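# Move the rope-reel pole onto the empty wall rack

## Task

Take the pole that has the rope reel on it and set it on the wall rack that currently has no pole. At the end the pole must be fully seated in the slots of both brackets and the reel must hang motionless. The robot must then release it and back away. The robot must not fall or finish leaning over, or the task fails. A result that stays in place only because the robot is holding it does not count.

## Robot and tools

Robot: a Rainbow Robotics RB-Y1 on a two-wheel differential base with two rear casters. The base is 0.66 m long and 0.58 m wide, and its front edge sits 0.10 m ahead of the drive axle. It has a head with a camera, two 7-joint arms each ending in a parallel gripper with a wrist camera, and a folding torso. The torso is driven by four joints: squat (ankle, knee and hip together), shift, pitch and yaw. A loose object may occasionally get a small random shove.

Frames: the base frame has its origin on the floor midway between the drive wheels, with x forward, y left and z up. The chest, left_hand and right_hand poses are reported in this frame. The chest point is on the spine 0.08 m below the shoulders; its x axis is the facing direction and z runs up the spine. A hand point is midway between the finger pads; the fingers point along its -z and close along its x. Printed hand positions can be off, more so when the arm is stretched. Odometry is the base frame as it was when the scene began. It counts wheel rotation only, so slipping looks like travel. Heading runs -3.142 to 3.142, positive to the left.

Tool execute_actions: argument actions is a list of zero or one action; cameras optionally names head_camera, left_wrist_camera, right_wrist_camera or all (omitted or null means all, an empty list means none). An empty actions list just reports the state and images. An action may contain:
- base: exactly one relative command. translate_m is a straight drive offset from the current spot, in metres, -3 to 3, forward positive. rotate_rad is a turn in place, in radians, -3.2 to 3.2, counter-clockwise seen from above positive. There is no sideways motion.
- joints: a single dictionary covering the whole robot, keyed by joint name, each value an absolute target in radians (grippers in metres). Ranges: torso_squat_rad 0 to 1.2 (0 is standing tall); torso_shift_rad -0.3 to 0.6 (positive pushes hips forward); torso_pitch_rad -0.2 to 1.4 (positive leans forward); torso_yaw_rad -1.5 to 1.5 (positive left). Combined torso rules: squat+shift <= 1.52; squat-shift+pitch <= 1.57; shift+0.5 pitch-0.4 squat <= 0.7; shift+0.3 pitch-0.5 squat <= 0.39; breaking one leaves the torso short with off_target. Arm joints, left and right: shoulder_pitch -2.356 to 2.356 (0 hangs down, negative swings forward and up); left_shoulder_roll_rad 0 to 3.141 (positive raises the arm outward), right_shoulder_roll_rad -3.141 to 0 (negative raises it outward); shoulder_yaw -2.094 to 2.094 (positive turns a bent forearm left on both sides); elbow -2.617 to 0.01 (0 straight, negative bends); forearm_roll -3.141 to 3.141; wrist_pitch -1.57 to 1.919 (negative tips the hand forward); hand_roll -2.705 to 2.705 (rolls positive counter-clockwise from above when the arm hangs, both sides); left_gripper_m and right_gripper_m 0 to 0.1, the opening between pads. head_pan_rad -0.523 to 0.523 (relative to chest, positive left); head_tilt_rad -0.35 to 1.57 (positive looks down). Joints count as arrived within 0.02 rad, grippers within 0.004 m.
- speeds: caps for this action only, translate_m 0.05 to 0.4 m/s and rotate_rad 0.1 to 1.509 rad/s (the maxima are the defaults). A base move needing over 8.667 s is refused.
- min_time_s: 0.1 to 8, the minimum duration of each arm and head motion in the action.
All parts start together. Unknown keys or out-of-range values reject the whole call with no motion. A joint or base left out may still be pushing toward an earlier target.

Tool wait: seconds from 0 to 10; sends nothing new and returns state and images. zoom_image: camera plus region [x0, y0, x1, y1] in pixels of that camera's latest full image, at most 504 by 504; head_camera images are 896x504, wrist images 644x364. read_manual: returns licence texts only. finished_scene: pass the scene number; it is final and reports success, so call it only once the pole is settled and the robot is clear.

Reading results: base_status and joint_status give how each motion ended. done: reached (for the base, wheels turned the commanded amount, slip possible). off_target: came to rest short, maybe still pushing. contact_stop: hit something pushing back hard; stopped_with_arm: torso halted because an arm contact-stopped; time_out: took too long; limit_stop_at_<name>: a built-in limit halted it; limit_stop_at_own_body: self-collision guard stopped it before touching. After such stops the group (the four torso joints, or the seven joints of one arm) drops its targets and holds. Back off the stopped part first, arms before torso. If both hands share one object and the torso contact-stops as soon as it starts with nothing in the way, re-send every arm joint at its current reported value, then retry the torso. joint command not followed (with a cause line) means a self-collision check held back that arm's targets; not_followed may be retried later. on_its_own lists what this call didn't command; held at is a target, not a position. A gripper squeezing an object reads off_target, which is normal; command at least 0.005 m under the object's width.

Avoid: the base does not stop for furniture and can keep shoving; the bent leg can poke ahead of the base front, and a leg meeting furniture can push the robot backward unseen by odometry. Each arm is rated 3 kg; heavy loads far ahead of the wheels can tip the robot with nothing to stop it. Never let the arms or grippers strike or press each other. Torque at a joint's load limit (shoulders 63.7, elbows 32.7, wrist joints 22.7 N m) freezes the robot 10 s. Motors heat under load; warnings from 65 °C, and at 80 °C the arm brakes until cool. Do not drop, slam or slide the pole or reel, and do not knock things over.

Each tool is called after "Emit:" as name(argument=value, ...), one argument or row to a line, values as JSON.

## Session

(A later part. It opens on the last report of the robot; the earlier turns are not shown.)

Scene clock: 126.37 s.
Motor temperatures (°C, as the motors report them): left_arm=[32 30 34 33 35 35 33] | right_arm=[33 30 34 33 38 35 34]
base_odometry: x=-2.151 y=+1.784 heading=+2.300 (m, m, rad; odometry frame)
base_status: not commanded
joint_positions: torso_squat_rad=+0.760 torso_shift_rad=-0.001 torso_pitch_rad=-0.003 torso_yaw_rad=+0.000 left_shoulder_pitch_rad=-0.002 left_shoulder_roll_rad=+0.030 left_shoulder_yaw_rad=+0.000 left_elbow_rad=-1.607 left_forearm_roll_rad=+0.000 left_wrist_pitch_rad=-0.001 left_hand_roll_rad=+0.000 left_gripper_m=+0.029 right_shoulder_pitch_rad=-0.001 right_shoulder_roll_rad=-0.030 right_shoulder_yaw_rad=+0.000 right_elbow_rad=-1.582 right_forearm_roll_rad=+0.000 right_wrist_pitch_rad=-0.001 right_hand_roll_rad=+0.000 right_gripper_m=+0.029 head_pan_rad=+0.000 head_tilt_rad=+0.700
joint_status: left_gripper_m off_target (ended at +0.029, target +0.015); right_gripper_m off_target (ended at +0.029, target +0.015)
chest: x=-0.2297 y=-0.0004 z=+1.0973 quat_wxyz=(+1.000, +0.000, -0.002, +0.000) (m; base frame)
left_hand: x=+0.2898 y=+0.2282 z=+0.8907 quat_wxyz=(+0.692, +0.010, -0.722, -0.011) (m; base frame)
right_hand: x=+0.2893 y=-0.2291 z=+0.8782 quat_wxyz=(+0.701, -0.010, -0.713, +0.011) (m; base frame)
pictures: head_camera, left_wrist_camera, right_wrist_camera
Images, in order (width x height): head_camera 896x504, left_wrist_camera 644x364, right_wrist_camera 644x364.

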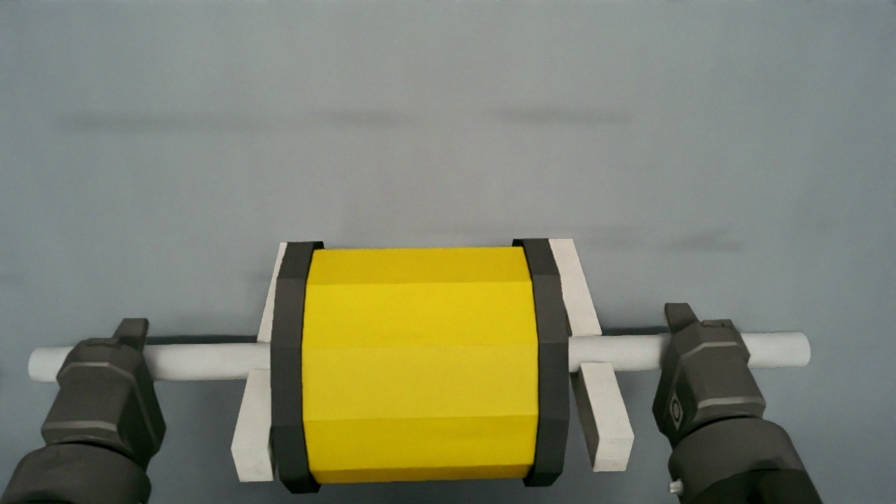

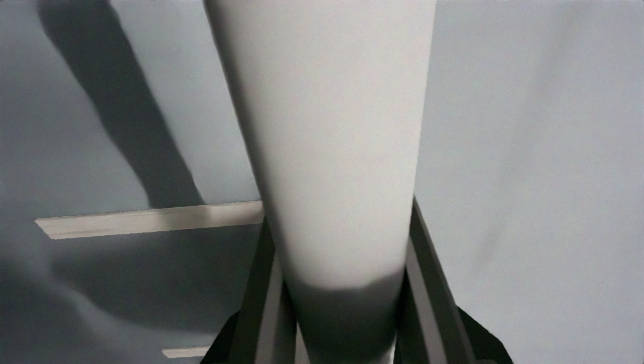

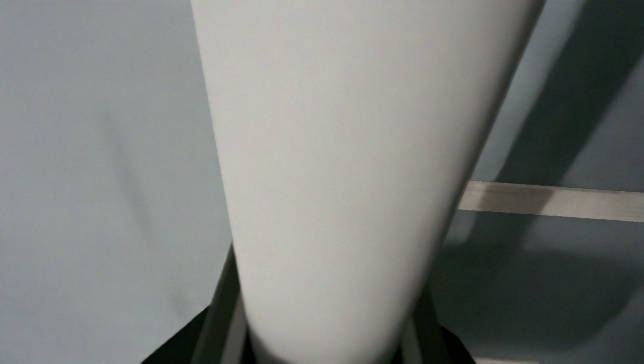

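Emit:
execute_actions(
  actions=[
    {"joints":{"torso_squat_rad":0.3}},
  ],
  cameras=["head_camera"],
)

Emit:
execute_actions(
  actions=[
    {"base":{"translate_m":-2.5}},
  ],
  cameras=[],
)

Emit:
execute_actions(
  actions=[
    {"base":{"rotate_rad":3.14},"speeds":{"rotate_rad":0.7},"joints":{"head_tilt_rad":0.5}},
  ],
  cameras=["head_camera"],
)

Scene clock: 135.27 s.
Motor temperatures (°C, as the motors report them): left_arm=[32 30 34 33 35 35 33] | right_arm=[33 30 34 33 38 35 34]
base_odometry: x=-2.151 y=+1.784 heading=+2.300 (m, m, rad; odometry frame)
base_status: not commanded
joint_positions: torso_squat_rad=+0.300 torso_shift_rad=-0.001 torso_pitch_rad=-0.001 torso_yaw_rad=+0.000 left_shoulder_pitch_rad=+0.001 left_shoulder_roll_rad=+0.030 left_shoulder_yaw_rad=+0.000 left_elbow_rad=-1.604 left_forearm_roll_rad=+0.000 left_wrist_pitch_rad=+0.000 left_hand_roll_rad=+0.000 left_gripper_m=+0.029 right_shoulder_pitch_rad=+0.001 right_shoulder_roll_rad=-0.030 right_shoulder_yaw_rad=+0.000 right_elbow_rad=-1.579 right_forearm_roll_rad=+0.000 right_wrist_pitch_rad=+0.001 right_hand_roll_rad=+0.000 right_gripper_m=+0.029 head_pan_rad=+0.000 head_tilt_rad=+0.700
joint_status: all done
chest: x=-0.2290 y=-0.0005 z=+1.2587 quat_wxyz=(+1.000, +0.000, -0.001, +0.000) (m; base frame)
left_hand: x=+0.2894 y=+0.2284 z=+1.0482 quat_wxyz=(+0.695, +0.011, -0.719, -0.011) (m; base frame)
right_hand: x=+0.2889 y=-0.2295 z=+1.0358 quat_wxyz=(+0.704, -0.010, -0.710, +0.010) (m; base frame)
pictures: head_camera
Images, in order (width x height): head_camera 896x504.

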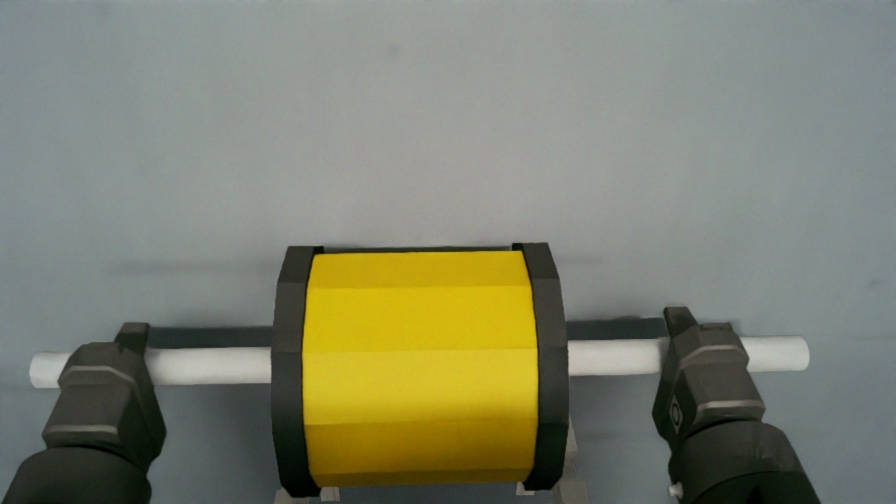

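Scene clock: 143.10 s.
Motor temperatures (°C, as the motors report them): left_arm=[32 30 34 34 35 35 33] | right_arm=[33 30 34 33 38 35 34]
base_odometry: x=-0.486 y=-0.080 heading=+2.300 (m, m, rad; odometry frame)
base_status: done
joint_positions: torso_squat_rad=+0.300 torso_shift_rad=-0.001 torso_pitch_rad=-0.002 torso_yaw_rad=+0.000 left_shoulder_pitch_rad=+0.001 left_shoulder_roll_rad=+0.030 left_shoulder_yaw_rad=+0.000 left_elbow_rad=-1.604 left_forearm_roll_rad=+0.000 left_wrist_pitch_rad=+0.001 left_hand_roll_rad=+0.000 left_gripper_m=+0.029 right_shoulder_pitch_rad=+0.001 right_shoulder_roll_rad=-0.030 right_shoulder_yaw_rad=+0.000 right_elbow_rad=-1.579 right_forearm_roll_rad=+0.000 right_wrist_pitch_rad=+0.001 right_hand_roll_rad=+0.000 right_gripper_m=+0.029 head_pan_rad=+0.000 head_tilt_rad=+0.700
joint_status: not commanded
chest: x=-0.2291 y=-0.0005 z=+1.2587 quat_wxyz=(+1.000, +0.000, -0.001, +0.000) (m; base frame)
left_hand: x=+0.2893 y=+0.2284 z=+1.0482 quat_wxyz=(+0.695, +0.011, -0.719, -0.011) (m; base frame)
right_hand: x=+0.2888 y=-0.2295 z=+1.0358 quat_wxyz=(+0.704, -0.010, -0.710, +0.010) (m; base frame)
pictures: none
No camera images: the call's "cameras" was empty. Leave "cameras" out to get every camera's image.

Scene clock: 149.30 s.
Motor temperatures (°C, as the motors report them): left_arm=[32 30 34 34 35 35 33] | right_arm=[33 30 34 33 38 35 34]
base_odometry: x=-0.486 y=-0.080 heading=-0.843 (m, m, rad; odometry frame)
base_status: done
joint_positions: torso_squat_rad=+0.300 torso_shift_rad=-0.001 torso_pitch_rad=-0.002 torso_yaw_rad=+0.000 left_shoulder_pitch_rad=+0.001 left_shoulder_roll_rad=+0.030 left_shoulder_yaw_rad=+0.000 left_elbow_rad=-1.604 left_forearm_roll_rad=+0.000 left_wrist_pitch_rad=+0.001 left_hand_roll_rad=+0.000 left_gripper_m=+0.029 right_shoulder_pitch_rad=+0.001 right_shoulder_roll_rad=-0.030 right_shoulder_yaw_rad=+0.000 right_elbow_rad=-1.579 right_forearm_roll_rad=+0.000 right_wrist_pitch_rad=+0.001 right_hand_roll_rad=+0.000 right_gripper_m=+0.029 head_pan_rad=+0.000 head_tilt_rad=+0.500
joint_status: all done
chest: x=-0.2291 y=-0.0005 z=+1.2587 quat_wxyz=(+1.000, +0.000, -0.001, +0.000) (m; base frame)
left_hand: x=+0.2893 y=+0.2284 z=+1.0482 quat_wxyz=(+0.695, +0.011, -0.719, -0.011) (m; base frame)
right_hand: x=+0.2888 y=-0.2295 z=+1.0358 quat_wxyz=(+0.704, -0.010, -0.710, +0.010) (m; base frame)
pictures: head_camera
Images, in order (width x height): head_camera 896x504.

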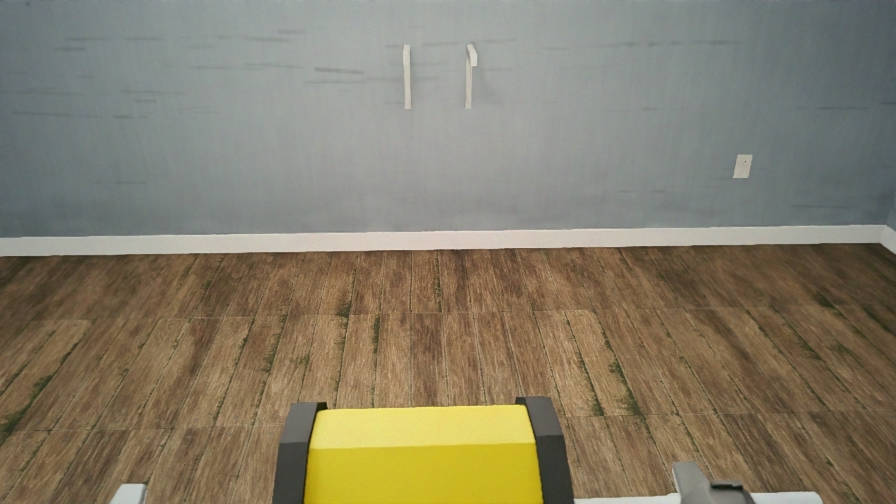

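Emit:
execute_actions(
  actions=[
    {"base":{"rotate_rad":-0.07}},
  ],
  cameras=[],
)

Emit:
execute_actions(
  actions=[
    {"base":{"translate_m":1.5}},
  ],
  cameras=[],
)

Emit:
execute_actions(
  actions=[
    {"base":{"rotate_rad":0.08}},
  ],
  cameras=["head_camera"],
)

Scene clock: 157.47 s.
Motor temperatures (°C, as the motors report them): left_arm=[32 30 34 34 35 35 33] | right_arm=[33 30 34 34 38 35 34]
base_odometry: x=-0.486 y=-0.080 heading=-0.913 (m, m, rad; odometry frame)
base_status: done
joint_positions: torso_squat_rad=+0.300 torso_shift_rad=-0.001 torso_pitch_rad=-0.002 torso_yaw_rad=+0.000 left_shoulder_pitch_rad=+0.001 left_shoulder_roll_rad=+0.030 left_shoulder_yaw_rad=+0.000 left_elbow_rad=-1.604 left_forearm_roll_rad=+0.000 left_wrist_pitch_rad=+0.001 left_hand_roll_rad=+0.000 left_gripper_m=+0.029 right_shoulder_pitch_rad=+0.001 right_shoulder_roll_rad=-0.030 right_shoulder_yaw_rad=+0.000 right_elbow_rad=-1.579 right_forearm_roll_rad=+0.000 right_wrist_pitch_rad=+0.001 right_hand_roll_rad=+0.000 right_gripper_m=+0.029 head_pan_rad=+0.000 head_tilt_rad=+0.500
joint_status: not commanded
chest: x=-0.2291 y=-0.0005 z=+1.2587 quat_wxyz=(+1.000, +0.000, -0.001, +0.000) (m; base frame)
left_hand: x=+0.2893 y=+0.2284 z=+1.0482 quat_wxyz=(+0.695, +0.010, -0.719, -0.011) (m; base frame)
right_hand: x=+0.2888 y=-0.2295 z=+1.0358 quat_wxyz=(+0.704, -0.010, -0.710, +0.010) (m; base frame)
pictures: none
No camera images: the call's "cameras" was empty. Leave "cameras" out to get every camera's image.

Scene clock: 162.67 s.
Motor temperatures (°C, as the motors report them): left_arm=[32 30 34 34 35 35 33] | right_arm=[33 30 34 34 38 35 34]
base_odometry: x=+0.432 y=-1.267 heading=-0.912 (m, m, rad; odometry frame)
base_status: done
joint_positions: torso_squat_rad=+0.300 torso_shift_rad=-0.001 torso_pitch_rad=-0.001 torso_yaw_rad=+0.000 left_shoulder_pitch_rad=+0.001 left_shoulder_roll_rad=+0.030 left_shoulder_yaw_rad=+0.000 left_elbow_rad=-1.604 left_forearm_roll_rad=+0.000 left_wrist_pitch_rad=+0.001 left_hand_roll_rad=+0.000 left_gripper_m=+0.029 right_shoulder_pitch_rad=+0.001 right_shoulder_roll_rad=-0.030 right_shoulder_yaw_rad=+0.000 right_elbow_rad=-1.579 right_forearm_roll_rad=+0.000 right_wrist_pitch_rad=+0.001 right_hand_roll_rad=+0.000 right_gripper_m=+0.029 head_pan_rad=+0.000 head_tilt_rad=+0.500
joint_status: not commanded
chest: x=-0.2290 y=-0.0005 z=+1.2587 quat_wxyz=(+1.000, +0.000, -0.001, +0.000) (m; base frame)
left_hand: x=+0.2894 y=+0.2284 z=+1.0481 quat_wxyz=(+0.695, +0.010, -0.719, -0.011) (m; base frame)
right_hand: x=+0.2889 y=-0.2295 z=+1.0358 quat_wxyz=(+0.704, -0.010, -0.710, +0.010) (m; base frame)
pictures: none
No camera images: the call's "cameras" was empty. Leave "cameras" out to get every camera's image.

Scene clock: 164.03 s.
Motor temperatures (°C, as the motors report them): left_arm=[32 30 34 34 35 35 33] | right_arm=[33 30 34 34 38 35 34]
base_odometry: x=+0.432 y=-1.267 heading=-0.833 (m, m, rad; odometry frame)
base_status: done
joint_positions: torso_squat_rad=+0.300 torso_shift_rad=-0.001 torso_pitch_rad=-0.001 torso_yaw_rad=+0.000 left_shoulder_pitch_rad=+0.001 left_shoulder_roll_rad=+0.030 left_shoulder_yaw_rad=+0.000 left_elbow_rad=-1.604 left_forearm_roll_rad=+0.000 left_wrist_pitch_rad=+0.001 left_hand_roll_rad=+0.000 left_gripper_m=+0.029 right_shoulder_pitch_rad=+0.001 right_shoulder_roll_rad=-0.030 right_shoulder_yaw_rad=+0.000 right_elbow_rad=-1.579 right_forearm_roll_rad=+0.000 right_wrist_pitch_rad=+0.001 right_hand_roll_rad=+0.000 right_gripper_m=+0.029 head_pan_rad=+0.000 head_tilt_rad=+0.500
joint_status: not commanded
chest: x=-0.2290 y=-0.0005 z=+1.2587 quat_wxyz=(+1.000, +0.000, -0.001, +0.000) (m; base frame)
left_hand: x=+0.2893 y=+0.2283 z=+1.0482 quat_wxyz=(+0.695, +0.011, -0.719, -0.011) (m; base frame)
right_hand: x=+0.2888 y=-0.2295 z=+1.0358 quat_wxyz=(+0.704, -0.010, -0.710, +0.010) (m; base frame)
pictures: head_camera
Images, in order (width x height): head_camera 896x504.

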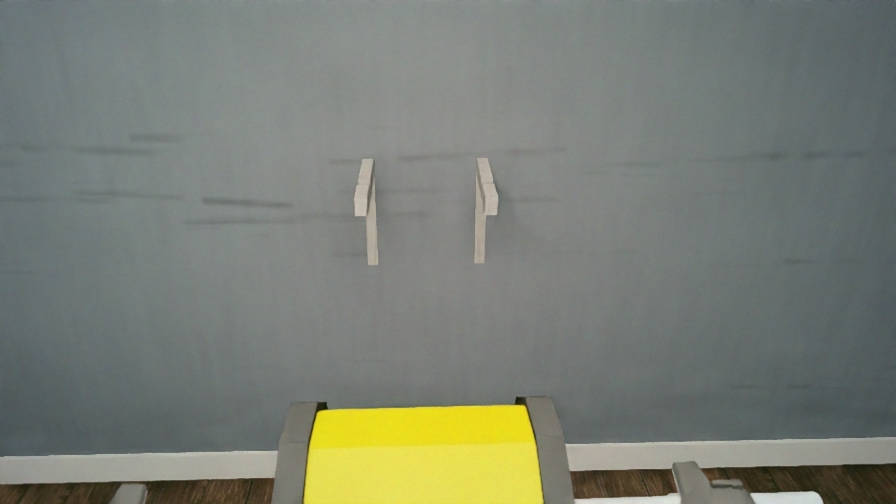

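Emit:
execute_actions(
  actions=[
    {"base":{"translate_m":0.55},"joints":{"head_tilt_rad":0.7}},
  ],
)

Scene clock: 171.13 s.
Motor temperatures (°C, as the motors report them): left_arm=[33 30 34 34 35 36 33] | right_arm=[33 30 34 34 38 35 34]
base_odometry: x=+0.802 y=-1.673 heading=-0.832 (m, m, rad; odometry frame)
base_status: done
joint_positions: torso_squat_rad=+0.300 torso_shift_rad=-0.001 torso_pitch_rad=-0.001 torso_yaw_rad=+0.000 left_shoulder_pitch_rad=+0.001 left_shoulder_roll_rad=+0.030 left_shoulder_yaw_rad=+0.000 left_elbow_rad=-1.604 left_forearm_roll_rad=+0.000 left_wrist_pitch_rad=+0.001 left_hand_roll_rad=+0.000 left_gripper_m=+0.029 right_shoulder_pitch_rad=+0.001 right_shoulder_roll_rad=-0.030 right_shoulder_yaw_rad=+0.000 right_elbow_rad=-1.579 right_forearm_roll_rad=+0.000 right_wrist_pitch_rad=+0.001 right_hand_roll_rad=+0.000 right_gripper_m=+0.029 head_pan_rad=+0.000 head_tilt_rad=+0.700
joint_status: all done
chest: x=-0.2290 y=-0.0005 z=+1.2587 quat_wxyz=(+1.000, +0.000, -0.001, +0.000) (m; base frame)
left_hand: x=+0.2894 y=+0.2284 z=+1.0481 quat_wxyz=(+0.695, +0.011, -0.719, -0.011) (m; base frame)
right_hand: x=+0.2889 y=-0.2295 z=+1.0358 quat_wxyz=(+0.704, -0.010, -0.710, +0.010) (m; base frame)
pictures: head_camera, left_wrist_camera, right_wrist_camera
Images, in order (width x height): head_camera 896x504, left_wrist_camera 644x364, right_wrist_camera 644x364.

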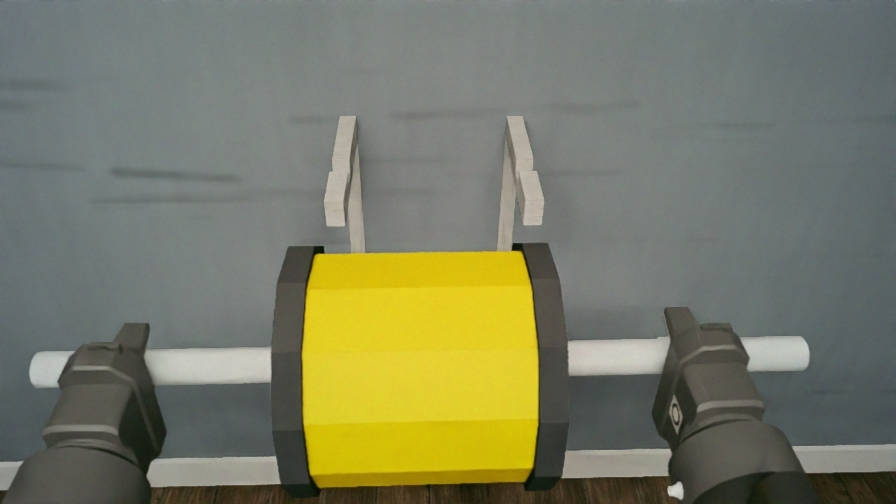

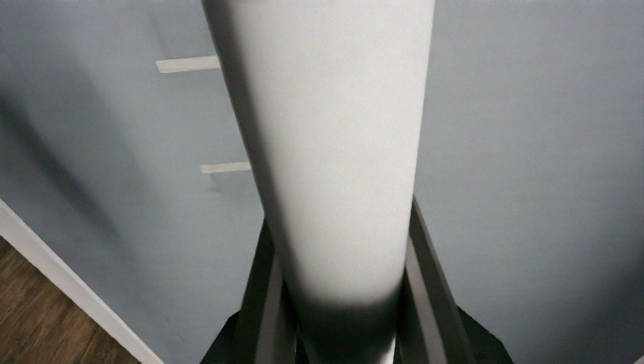

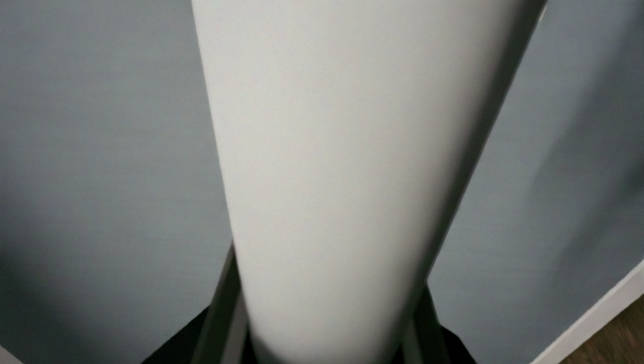

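Emit:
execute_actions(
  actions=[
    {"base":{"rotate_rad":-0.025},"joints":{"torso_squat_rad":0.45}},
  ],
  cameras=[],
)

Emit:
execute_actions(
  actions=[
    {"base":{"translate_m":0.27},"speeds":{"translate_m":0.2}},
  ],
  cameras=["head_camera"],
)

Scene clock: 188.30 s.
Motor temperatures (°C, as the motors report them): left_arm=[33 30 34 34 35 36 33] | right_arm=[33 30 34 35 38 36 34]
base_odometry: x=+0.802 y=-1.673 heading=-0.856 (m, m, rad; odometry frame)
base_status: done
joint_positions: torso_squat_rad=+0.450 torso_shift_rad=-0.001 torso_pitch_rad=-0.002 torso_yaw_rad=+0.000 left_shoulder_pitch_rad=+0.001 left_shoulder_roll_rad=+0.030 left_shoulder_yaw_rad=+0.000 left_elbow_rad=-1.604 left_forearm_roll_rad=+0.000 left_wrist_pitch_rad=+0.001 left_hand_roll_rad=+0.000 left_gripper_m=+0.029 right_shoulder_pitch_rad=+0.001 right_shoulder_roll_rad=-0.030 right_shoulder_yaw_rad=+0.000 right_elbow_rad=-1.579 right_forearm_roll_rad=+0.000 right_wrist_pitch_rad=+0.001 right_hand_roll_rad=+0.000 right_gripper_m=+0.029 head_pan_rad=+0.000 head_tilt_rad=+0.700
joint_status: all done
chest: x=-0.2291 y=-0.0004 z=+1.2203 quat_wxyz=(+1.000, +0.000, -0.001, +0.000) (m; base frame)
left_hand: x=+0.2893 y=+0.2284 z=+1.0098 quat_wxyz=(+0.695, +0.010, -0.719, -0.011) (m; base frame)
right_hand: x=+0.2888 y=-0.2295 z=+0.9974 quat_wxyz=(+0.704, -0.010, -0.710, +0.010) (m; base frame)
pictures: none
No camera images: the call's "cameras" was empty. Leave "cameras" out to get every camera's image.

Scene clock: 190.70 s.
Motor temperatures (°C, as the motors report them): left_arm=[33 30 34 34 35 36 33] | right_arm=[33 30 34 35 38 36 34]
base_odometry: x=+0.979 y=-1.877 heading=-0.857 (m, m, rad; odometry frame)
base_status: done
joint_positions: torso_squat_rad=+0.450 torso_shift_rad=-0.001 torso_pitch_rad=-0.001 torso_yaw_rad=+0.000 left_shoulder_pitch_rad=+0.001 left_shoulder_roll_rad=+0.030 left_shoulder_yaw_rad=+0.000 left_elbow_rad=-1.604 left_forearm_roll_rad=+0.000 left_wrist_pitch_rad=+0.001 left_hand_roll_rad=+0.000 left_gripper_m=+0.029 right_shoulder_pitch_rad=+0.001 right_shoulder_roll_rad=-0.030 right_shoulder_yaw_rad=+0.000 right_elbow_rad=-1.579 right_forearm_roll_rad=+0.000 right_wrist_pitch_rad=+0.001 right_hand_roll_rad=+0.000 right_gripper_m=+0.029 head_pan_rad=+0.000 head_tilt_rad=+0.700
joint_status: not commanded
chest: x=-0.2290 y=-0.0005 z=+1.2203 quat_wxyz=(+1.000, +0.000, -0.001, +0.000) (m; base frame)
left_hand: x=+0.2894 y=+0.2284 z=+1.0097 quat_wxyz=(+0.695, +0.010, -0.719, -0.011) (m; base frame)
right_hand: x=+0.2889 y=-0.2295 z=+0.9974 quat_wxyz=(+0.704, -0.010, -0.710, +0.010) (m; base frame)
pictures: head_camera
Images, in order (width x height): head_camera 896x504.

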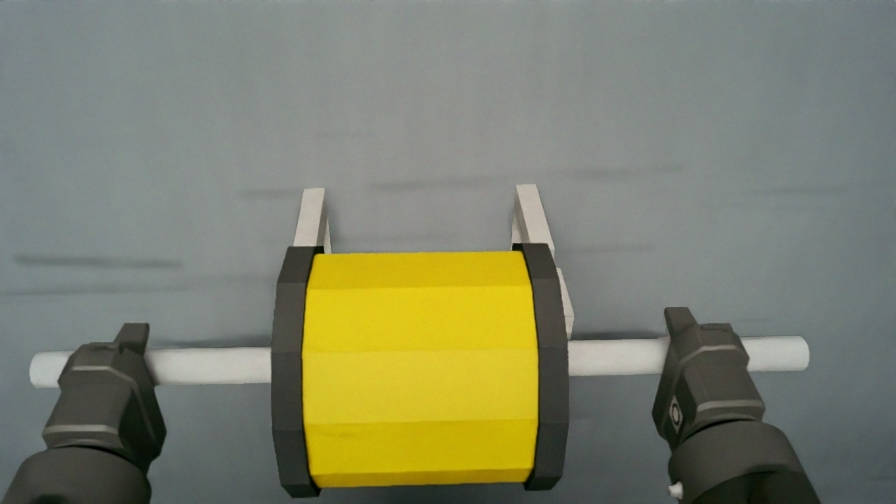

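Emit:
execute_actions(
  actions=[
    {"base":{"translate_m":0.1},"speeds":{"translate_m":0.05}},
  ],
  cameras=["head_camera"],
)

Scene clock: 201.37 s.
Motor temperatures (°C, as the motors report them): left_arm=[33 30 34 35 35 36 33] | right_arm=[33 30 34 35 38 36 34]
base_odometry: x=+1.045 y=-1.953 heading=-0.857 (m, m, rad; odometry frame)
base_status: done
joint_positions: torso_squat_rad=+0.450 torso_shift_rad=-0.001 torso_pitch_rad=-0.001 torso_yaw_rad=+0.000 left_shoulder_pitch_rad=+0.001 left_shoulder_roll_rad=+0.030 left_shoulder_yaw_rad=+0.000 left_elbow_rad=-1.604 left_forearm_roll_rad=+0.000 left_wrist_pitch_rad=+0.001 left_hand_roll_rad=+0.000 left_gripper_m=+0.029 right_shoulder_pitch_rad=+0.001 right_shoulder_roll_rad=-0.030 right_shoulder_yaw_rad=+0.000 right_elbow_rad=-1.579 right_forearm_roll_rad=+0.000 right_wrist_pitch_rad=+0.001 right_hand_roll_rad=+0.000 right_gripper_m=+0.029 head_pan_rad=+0.000 head_tilt_rad=+0.700
joint_status: not commanded
chest: x=-0.2290 y=-0.0005 z=+1.2203 quat_wxyz=(+1.000, +0.000, -0.001, +0.000) (m; base frame)
left_hand: x=+0.2894 y=+0.2284 z=+1.0097 quat_wxyz=(+0.695, +0.010, -0.719, -0.011) (m; base frame)
right_hand: x=+0.2889 y=-0.2295 z=+0.9974 quat_wxyz=(+0.704, -0.010, -0.710, +0.010) (m; base frame)
pictures: head_camera
Images, in order (width x height): head_camera 896x504.

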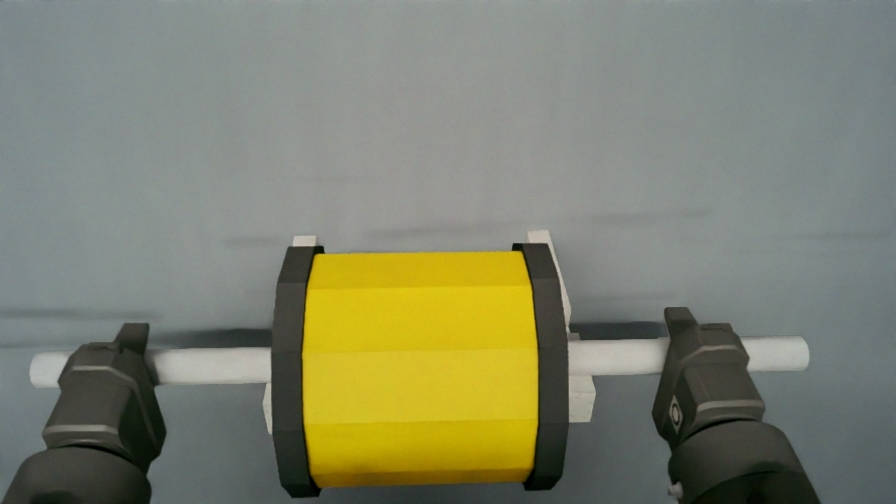

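Emit:
execute_actions(
  actions=[
    {"base":{"translate_m":0.08},"speeds":{"translate_m":0.05},"joints":{"torso_squat_rad":0.5}},
  ],
  cameras=["head_camera"],
)

Emit:
zoom_image(
  camera="head_camera",
  region=[180,220,680,504],
)

Scene clock: 209.20 s.
Motor temperatures (°C, as the motors report them): left_arm=[33 30 34 35 35 36 33] | right_arm=[33 30 34 35 38 36 34]
base_odometry: x=+1.097 y=-2.014 heading=-0.858 (m, m, rad; odometry frame)
base_status: done
joint_positions: torso_squat_rad=+0.500 torso_shift_rad=-0.001 torso_pitch_rad=-0.001 torso_yaw_rad=+0.000 left_shoulder_pitch_rad=+0.001 left_shoulder_roll_rad=+0.030 left_shoulder_yaw_rad=+0.000 left_elbow_rad=-1.604 left_forearm_roll_rad=+0.000 left_wrist_pitch_rad=+0.001 left_hand_roll_rad=+0.000 left_gripper_m=+0.029 right_shoulder_pitch_rad=+0.001 right_shoulder_roll_rad=-0.030 right_shoulder_yaw_rad=+0.000 right_elbow_rad=-1.579 right_forearm_roll_rad=+0.000 right_wrist_pitch_rad=+0.001 right_hand_roll_rad=+0.000 right_gripper_m=+0.029 head_pan_rad=+0.000 head_tilt_rad=+0.700
joint_status: all done
chest: x=-0.2290 y=-0.0004 z=+1.2043 quat_wxyz=(+1.000, +0.000, -0.001, +0.000) (m; base frame)
left_hand: x=+0.2894 y=+0.2284 z=+0.9938 quat_wxyz=(+0.695, +0.010, -0.719, -0.011) (m; base frame)
right_hand: x=+0.2889 y=-0.2295 z=+0.9814 quat_wxyz=(+0.704, -0.010, -0.710, +0.010) (m; base frame)
pictures: head_camera
Images, in order (width x height): head_camera 896x504.

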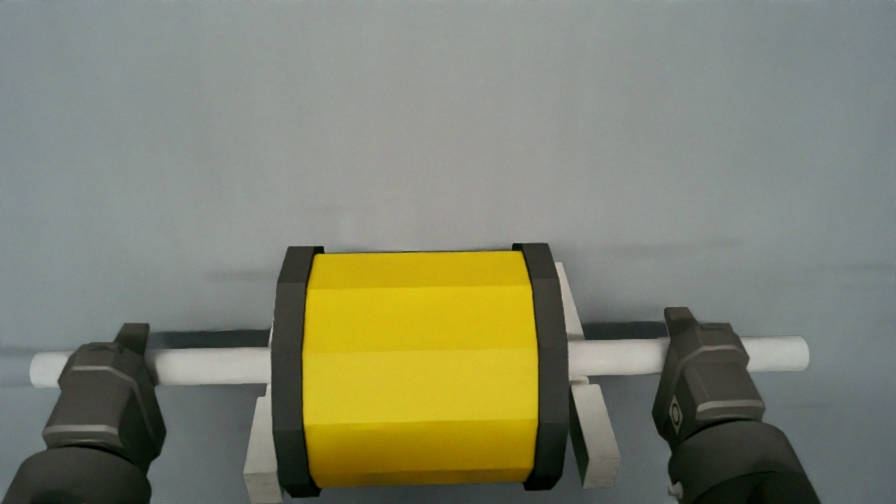

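Region (180, 220, 680, 504) of head_camera's 896x504 image, scaled by 1.008, with more detail than that image has; it fills the top 286 rows of this view, and the rest is white.

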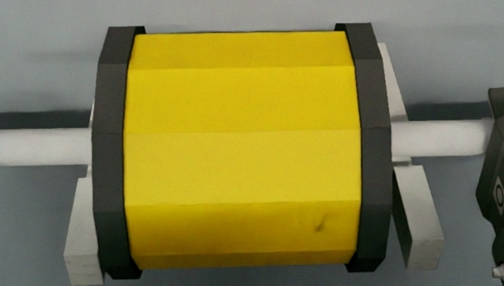

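Emit:
execute_actions(
  actions=[
    {"base":{"translate_m":0.012},"speeds":{"translate_m":0.05},"joints":{"torso_squat_rad":0.54}},
  ],
  cameras=["head_camera"],
)

Emit:
execute_actions(
  actions=[
    {"joints":{"torso_squat_rad":0.58}},
  ],
  cameras=["head_camera"],
)

Scene clock: 221.93 s.
Motor temperatures (°C, as the motors report them): left_arm=[33 30 34 35 35 36 33] | right_arm=[33 30 34 35 38 36 34]
base_odometry: x=+1.105 y=-2.023 heading=-0.858 (m, m, rad; odometry frame)
base_status: done
joint_positions: torso_squat_rad=+0.540 torso_shift_rad=-0.001 torso_pitch_rad=-0.002 torso_yaw_rad=+0.000 left_shoulder_pitch_rad=+0.001 left_shoulder_roll_rad=+0.030 left_shoulder_yaw_rad=+0.000 left_elbow_rad=-1.604 left_forearm_roll_rad=+0.000 left_wrist_pitch_rad=+0.001 left_hand_roll_rad=+0.000 left_gripper_m=+0.029 right_shoulder_pitch_rad=+0.001 right_shoulder_roll_rad=-0.030 right_shoulder_yaw_rad=+0.000 right_elbow_rad=-1.579 right_forearm_roll_rad=+0.000 right_wrist_pitch_rad=+0.001 right_hand_roll_rad=+0.000 right_gripper_m=+0.029 head_pan_rad=+0.000 head_tilt_rad=+0.700
joint_status: all done
chest: x=-0.2290 y=-0.0004 z=+1.1903 quat_wxyz=(+1.000, +0.000, -0.001, +0.000) (m; base frame)
left_hand: x=+0.2894 y=+0.2284 z=+0.9799 quat_wxyz=(+0.695, +0.010, -0.719, -0.011) (m; base frame)
right_hand: x=+0.2888 y=-0.2295 z=+0.9675 quat_wxyz=(+0.704, -0.010, -0.710, +0.010) (m; base frame)
pictures: head_camera
Images, in order (width x height): head_camera 896x504.

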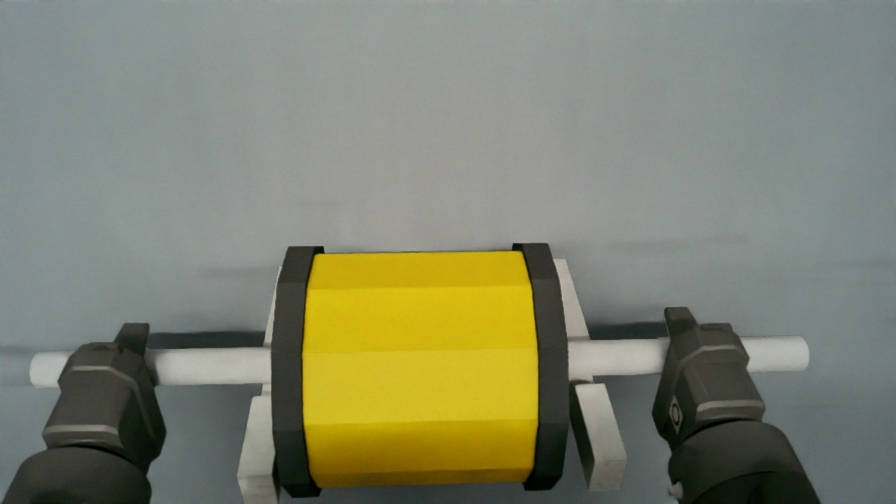

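Scene clock: 222.77 s.
Motor temperatures (°C, as the motors report them): left_arm=[33 30 34 35 35 36 33] | right_arm=[33 30 34 35 38 36 34]
base_odometry: x=+1.105 y=-2.023 heading=-0.858 (m, m, rad; odometry frame)
base_status: not commanded
joint_positions: torso_squat_rad=+0.580 torso_shift_rad=-0.002 torso_pitch_rad=-0.004 torso_yaw_rad=+0.000 left_shoulder_pitch_rad=+0.000 left_shoulder_roll_rad=+0.030 left_shoulder_yaw_rad=+0.000 left_elbow_rad=-1.608 left_forearm_roll_rad=+0.000 left_wrist_pitch_rad=-0.001 left_hand_roll_rad=+0.000 left_gripper_m=+0.029 right_shoulder_pitch_rad=+0.001 right_shoulder_roll_rad=-0.030 right_shoulder_yaw_rad=+0.000 right_elbow_rad=-1.580 right_forearm_roll_rad=+0.000 right_wrist_pitch_rad=+0.000 right_hand_roll_rad=+0.000 right_gripper_m=+0.029 head_pan_rad=+0.000 head_tilt_rad=+0.700
joint_status: all done
chest: x=-0.2306 y=-0.0005 z=+1.1753 quat_wxyz=(+1.000, +0.000, -0.002, +0.000) (m; base frame)
left_hand: x=+0.2887 y=+0.2281 z=+0.9692 quat_wxyz=(+0.692, +0.010, -0.722, -0.011) (m; base frame)
right_hand: x=+0.2880 y=-0.2293 z=+0.9548 quat_wxyz=(+0.702, -0.010, -0.712, +0.010) (m; base frame)
pictures: head_camera
Images, in order (width x height): head_camera 896x504.

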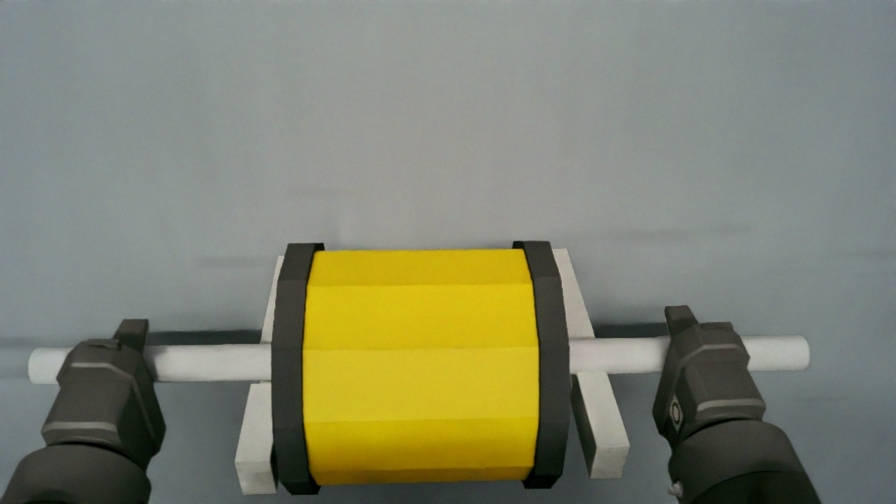

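Left catches the back edge; turn left a little.

Emit:
execute_actions(
  actions=[
    {"base":{"rotate_rad":0.02},"joints":{"torso_squat_rad":0.56}},
  ],
  cameras=[],
)

Emit:
execute_actions(
  actions=[
    {"base":{"translate_m":-0.004}},
  ],
  cameras=[],
)

Emit:
execute_actions(
  actions=[
    {"joints":{"torso_squat_rad":0.6}},
  ],
  cameras=["head_camera"],
)

Scene clock: 231.50 s.
Motor temperatures (°C, as the motors report them): left_arm=[33 30 34 34 35 36 33] | right_arm=[33 30 34 35 38 35 34]
base_odometry: x=+1.105 y=-2.023 heading=-0.839 (m, m, rad; odometry frame)
base_status: done
joint_positions: torso_squat_rad=+0.560 torso_shift_rad=-0.001 torso_pitch_rad=-0.002 torso_yaw_rad=+0.000 left_shoulder_pitch_rad=+0.001 left_shoulder_roll_rad=+0.030 left_shoulder_yaw_rad=+0.000 left_elbow_rad=-1.604 left_forearm_roll_rad=+0.000 left_wrist_pitch_rad=+0.000 left_hand_roll_rad=+0.000 left_gripper_m=+0.029 right_shoulder_pitch_rad=+0.001 right_shoulder_roll_rad=-0.030 right_shoulder_yaw_rad=+0.000 right_elbow_rad=-1.579 right_forearm_roll_rad=+0.000 right_wrist_pitch_rad=+0.001 right_hand_roll_rad=+0.000 right_gripper_m=+0.029 head_pan_rad=+0.000 head_tilt_rad=+0.700
joint_status: all done
chest: x=-0.2290 y=-0.0005 z=+1.1830 quat_wxyz=(+1.000, +0.000, -0.001, +0.000) (m; base frame)
left_hand: x=+0.2894 y=+0.2282 z=+0.9728 quat_wxyz=(+0.695, +0.010, -0.719, -0.011) (m; base frame)
right_hand: x=+0.2888 y=-0.2296 z=+0.9602 quat_wxyz=(+0.704, -0.010, -0.710, +0.010) (m; base frame)
pictures: none
No camera images: the call's "cameras" was empty. Leave "cameras" out to get every camera's image.

Scene clock: 232.47 s.
Motor temperatures (°C, as the motors report them): left_arm=[33 30 34 34 35 36 33] | right_arm=[33 30 34 35 38 35 34]
base_odometry: x=+1.102 y=-2.020 heading=-0.840 (m, m, rad; odometry frame)
base_status: done
joint_positions: torso_squat_rad=+0.560 torso_shift_rad=-0.001 torso_pitch_rad=-0.001 torso_yaw_rad=+0.000 left_shoulder_pitch_rad=+0.001 left_shoulder_roll_rad=+0.030 left_shoulder_yaw_rad=+0.000 left_elbow_rad=-1.604 left_forearm_roll_rad=+0.000 left_wrist_pitch_rad=+0.000 left_hand_roll_rad=+0.000 left_gripper_m=+0.029 right_shoulder_pitch_rad=+0.001 right_shoulder_roll_rad=-0.030 right_shoulder_yaw_rad=+0.000 right_elbow_rad=-1.579 right_forearm_roll_rad=+0.000 right_wrist_pitch_rad=+0.001 right_hand_roll_rad=+0.000 right_gripper_m=+0.029 head_pan_rad=+0.000 head_tilt_rad=+0.700
joint_status: not commanded
chest: x=-0.2290 y=-0.0005 z=+1.1830 quat_wxyz=(+1.000, +0.000, -0.001, +0.000) (m; base frame)
left_hand: x=+0.2894 y=+0.2282 z=+0.9726 quat_wxyz=(+0.695, +0.010, -0.719, -0.011) (m; base frame)
right_hand: x=+0.2889 y=-0.2296 z=+0.9601 quat_wxyz=(+0.704, -0.010, -0.710, +0.010) (m; base frame)
pictures: none
No camera images: the call's "cameras" was empty. Leave "cameras" out to get every camera's image.

Scene clock: 233.27 s.
Motor temperatures (°C, as the motors report them): left_arm=[33 30 34 34 35 36 33] | right_arm=[33 30 34 35 38 36 34]
base_odometry: x=+1.102 y=-2.020 heading=-0.840 (m, m, rad; odometry frame)
base_status: not commanded
joint_positions: torso_squat_rad=+0.600 torso_shift_rad=-0.001 torso_pitch_rad=-0.002 torso_yaw_rad=+0.000 left_shoulder_pitch_rad=+0.001 left_shoulder_roll_rad=+0.030 left_shoulder_yaw_rad=+0.000 left_elbow_rad=-1.604 left_forearm_roll_rad=+0.000 left_wrist_pitch_rad=+0.000 left_hand_roll_rad=+0.000 left_gripper_m=+0.029 right_shoulder_pitch_rad=+0.001 right_shoulder_roll_rad=-0.030 right_shoulder_yaw_rad=+0.000 right_elbow_rad=-1.579 right_forearm_roll_rad=+0.000 right_wrist_pitch_rad=+0.001 right_hand_roll_rad=+0.000 right_gripper_m=+0.029 head_pan_rad=+0.000 head_tilt_rad=+0.700
joint_status: all done
chest: x=-0.2290 y=-0.0005 z=+1.1677 quat_wxyz=(+1.000, +0.000, -0.001, +0.000) (m; base frame)
left_hand: x=+0.2894 y=+0.2282 z=+0.9573 quat_wxyz=(+0.695, +0.010, -0.719, -0.011) (m; base frame)
right_hand: x=+0.2888 y=-0.2296 z=+0.9448 quat_wxyz=(+0.704, -0.010, -0.710, +0.010) (m; base frame)
pictures: head_camera
Images, in order (width x height): head_camera 896x504.

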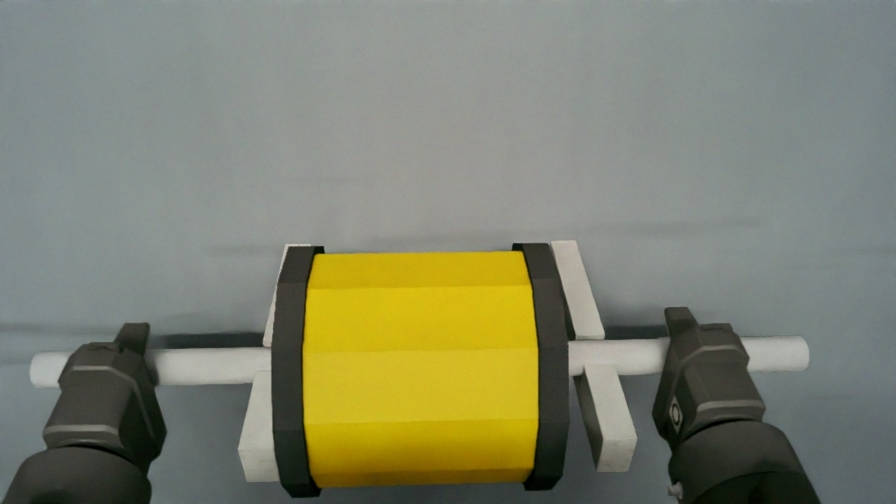

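Emit:
execute_actions(
  actions=[
    {"joints":{"torso_squat_rad":0.615}},
  ],
  cameras=[],
)

Emit:
execute_actions(
  actions=[
    {"joints":{"left_gripper_m":0.1,"right_gripper_m":0.1}},
  ],
  cameras=[],
)

Emit:
execute_actions(
  actions=[
    {"base":{"translate_m":-0.4}},
  ],
)

Scene clock: 239.83 s.
Motor temperatures (°C, as the motors report them): left_arm=[33 30 34 34 35 36 33] | right_arm=[33 30 34 35 38 36 34]
base_odometry: x=+1.102 y=-2.020 heading=-0.840 (m, m, rad; odometry frame)
base_status: not commanded
joint_positions: torso_squat_rad=+0.615 torso_shift_rad=-0.002 torso_pitch_rad=-0.003 torso_yaw_rad=+0.000 left_shoulder_pitch_rad=-0.002 left_shoulder_roll_rad=+0.030 left_shoulder_yaw_rad=+0.000 left_elbow_rad=-1.607 left_forearm_roll_rad=+0.000 left_wrist_pitch_rad=-0.001 left_hand_roll_rad=+0.000 left_gripper_m=+0.029 right_shoulder_pitch_rad=-0.002 right_shoulder_roll_rad=-0.030 right_shoulder_yaw_rad=+0.000 right_elbow_rad=-1.582 right_forearm_roll_rad=+0.000 right_wrist_pitch_rad=-0.001 right_hand_roll_rad=+0.000 right_gripper_m=+0.029 head_pan_rad=+0.000 head_tilt_rad=+0.700
joint_status: all done
chest: x=-0.2299 y=-0.0005 z=+1.1616 quat_wxyz=(+1.000, +0.000, -0.002, +0.000) (m; base frame)
left_hand: x=+0.2896 y=+0.2279 z=+0.9553 quat_wxyz=(+0.692, +0.010, -0.722, -0.011) (m; base frame)
right_hand: x=+0.2892 y=-0.2292 z=+0.9428 quat_wxyz=(+0.701, -0.010, -0.713, +0.010) (m; base frame)
pictures: none
No camera images: the call's "cameras" was empty. Leave "cameras" out to get every camera's image.

Scene clock: 241.17 s.
Motor temperatures (°C, as the motors report them): left_arm=[33 30 34 34 35 36 33] | right_arm=[33 30 34 35 38 36 34]
base_odometry: x=+1.102 y=-2.020 heading=-0.840 (m, m, rad; odometry frame)
base_status: not commanded
joint_positions: torso_squat_rad=+0.615 torso_shift_rad=-0.001 torso_pitch_rad=-0.002 torso_yaw_rad=+0.000 left_shoulder_pitch_rad=+0.000 left_shoulder_roll_rad=+0.030 left_shoulder_yaw_rad=+0.000 left_elbow_rad=-1.605 left_forearm_roll_rad=+0.000 left_wrist_pitch_rad=+0.000 left_hand_roll_rad=+0.000 left_gripper_m=+0.100 right_shoulder_pitch_rad=+0.000 right_shoulder_roll_rad=-0.030 right_shoulder_yaw_rad=+0.000 right_elbow_rad=-1.580 right_forearm_roll_rad=+0.000 right_wrist_pitch_rad=+0.000 right_hand_roll_rad=+0.000 right_gripper_m=+0.100 head_pan_rad=+0.000 head_tilt_rad=+0.700
joint_status: all done
chest: x=-0.2294 y=-0.0005 z=+1.1617 quat_wxyz=(+1.000, +0.000, -0.001, +0.000) (m; base frame)
left_hand: x=+0.2896 y=+0.2282 z=+0.9530 quat_wxyz=(+0.694, +0.010, -0.720, -0.011) (m; base frame)
right_hand: x=+0.2891 y=-0.2294 z=+0.9408 quat_wxyz=(+0.703, -0.010, -0.711, +0.010) (m; base frame)
pictures: none
No camera images: the call's "cameras" was empty. Leave "cameras" out to get every camera's image.

Scene clock: 243.90 s.
Motor temperatures (°C, as the motors report them): left_arm=[33 30 34 34 35 36 33] | right_arm=[33 30 34 35 38 35 34]
base_odometry: x=+0.835 y=-1.722 heading=-0.839 (m, m, rad; odometry frame)
base_status: done
joint_positions: torso_squat_rad=+0.615 torso_shift_rad=-0.001 torso_pitch_rad=-0.002 torso_yaw_rad=+0.000 left_shoulder_pitch_rad=+0.000 left_shoulder_roll_rad=+0.030 left_shoulder_yaw_rad=+0.000 left_elbow_rad=-1.605 left_forearm_roll_rad=+0.000 left_wrist_pitch_rad=+0.000 left_hand_roll_rad=+0.000 left_gripper_m=+0.100 right_shoulder_pitch_rad=+0.000 right_shoulder_roll_rad=-0.030 right_shoulder_yaw_rad=+0.000 right_elbow_rad=-1.580 right_forearm_roll_rad=+0.000 right_wrist_pitch_rad=+0.000 right_hand_roll_rad=+0.000 right_gripper_m=+0.100 head_pan_rad=+0.000 head_tilt_rad=+0.700
joint_status: not commanded
chest: x=-0.2293 y=-0.0004 z=+1.1617 quat_wxyz=(+1.000, +0.000, -0.001, +0.000) (m; base frame)
left_hand: x=+0.2895 y=+0.2283 z=+0.9527 quat_wxyz=(+0.694, +0.010, -0.720, -0.011) (m; base frame)
right_hand: x=+0.2890 y=-0.2295 z=+0.9405 quat_wxyz=(+0.703, -0.010, -0.711, +0.010) (m; base frame)
pictures: head_camera, left_wrist_camera, right_wrist_camera
Images, in order (width x height): head_camera 896x504, left_wrist_camera 644x364, right_wrist_camera 644x364.

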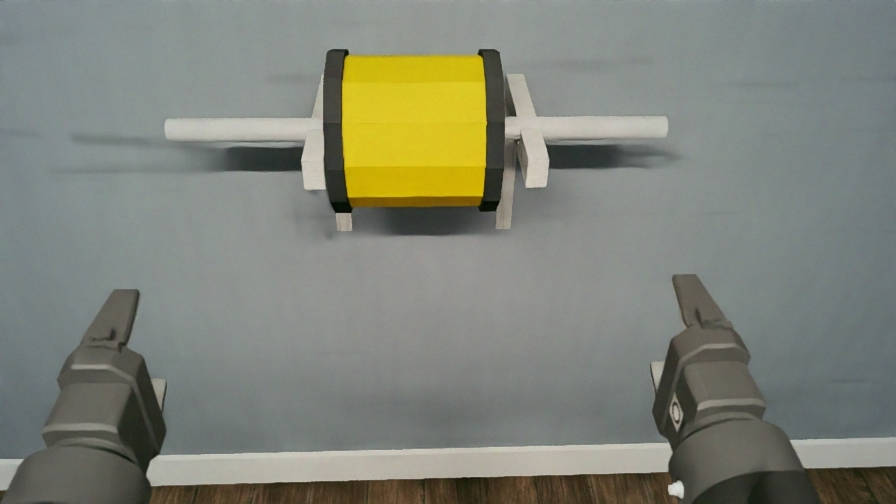

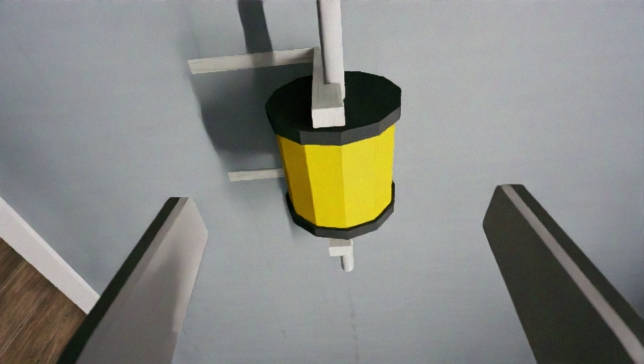

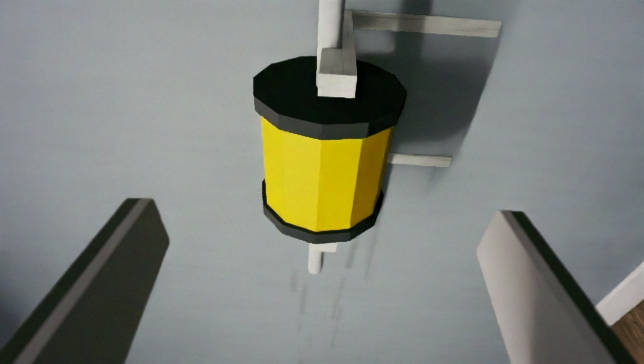

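Emit:
finished_scene(
  scene=1,
)

The scene is finished: the task was done.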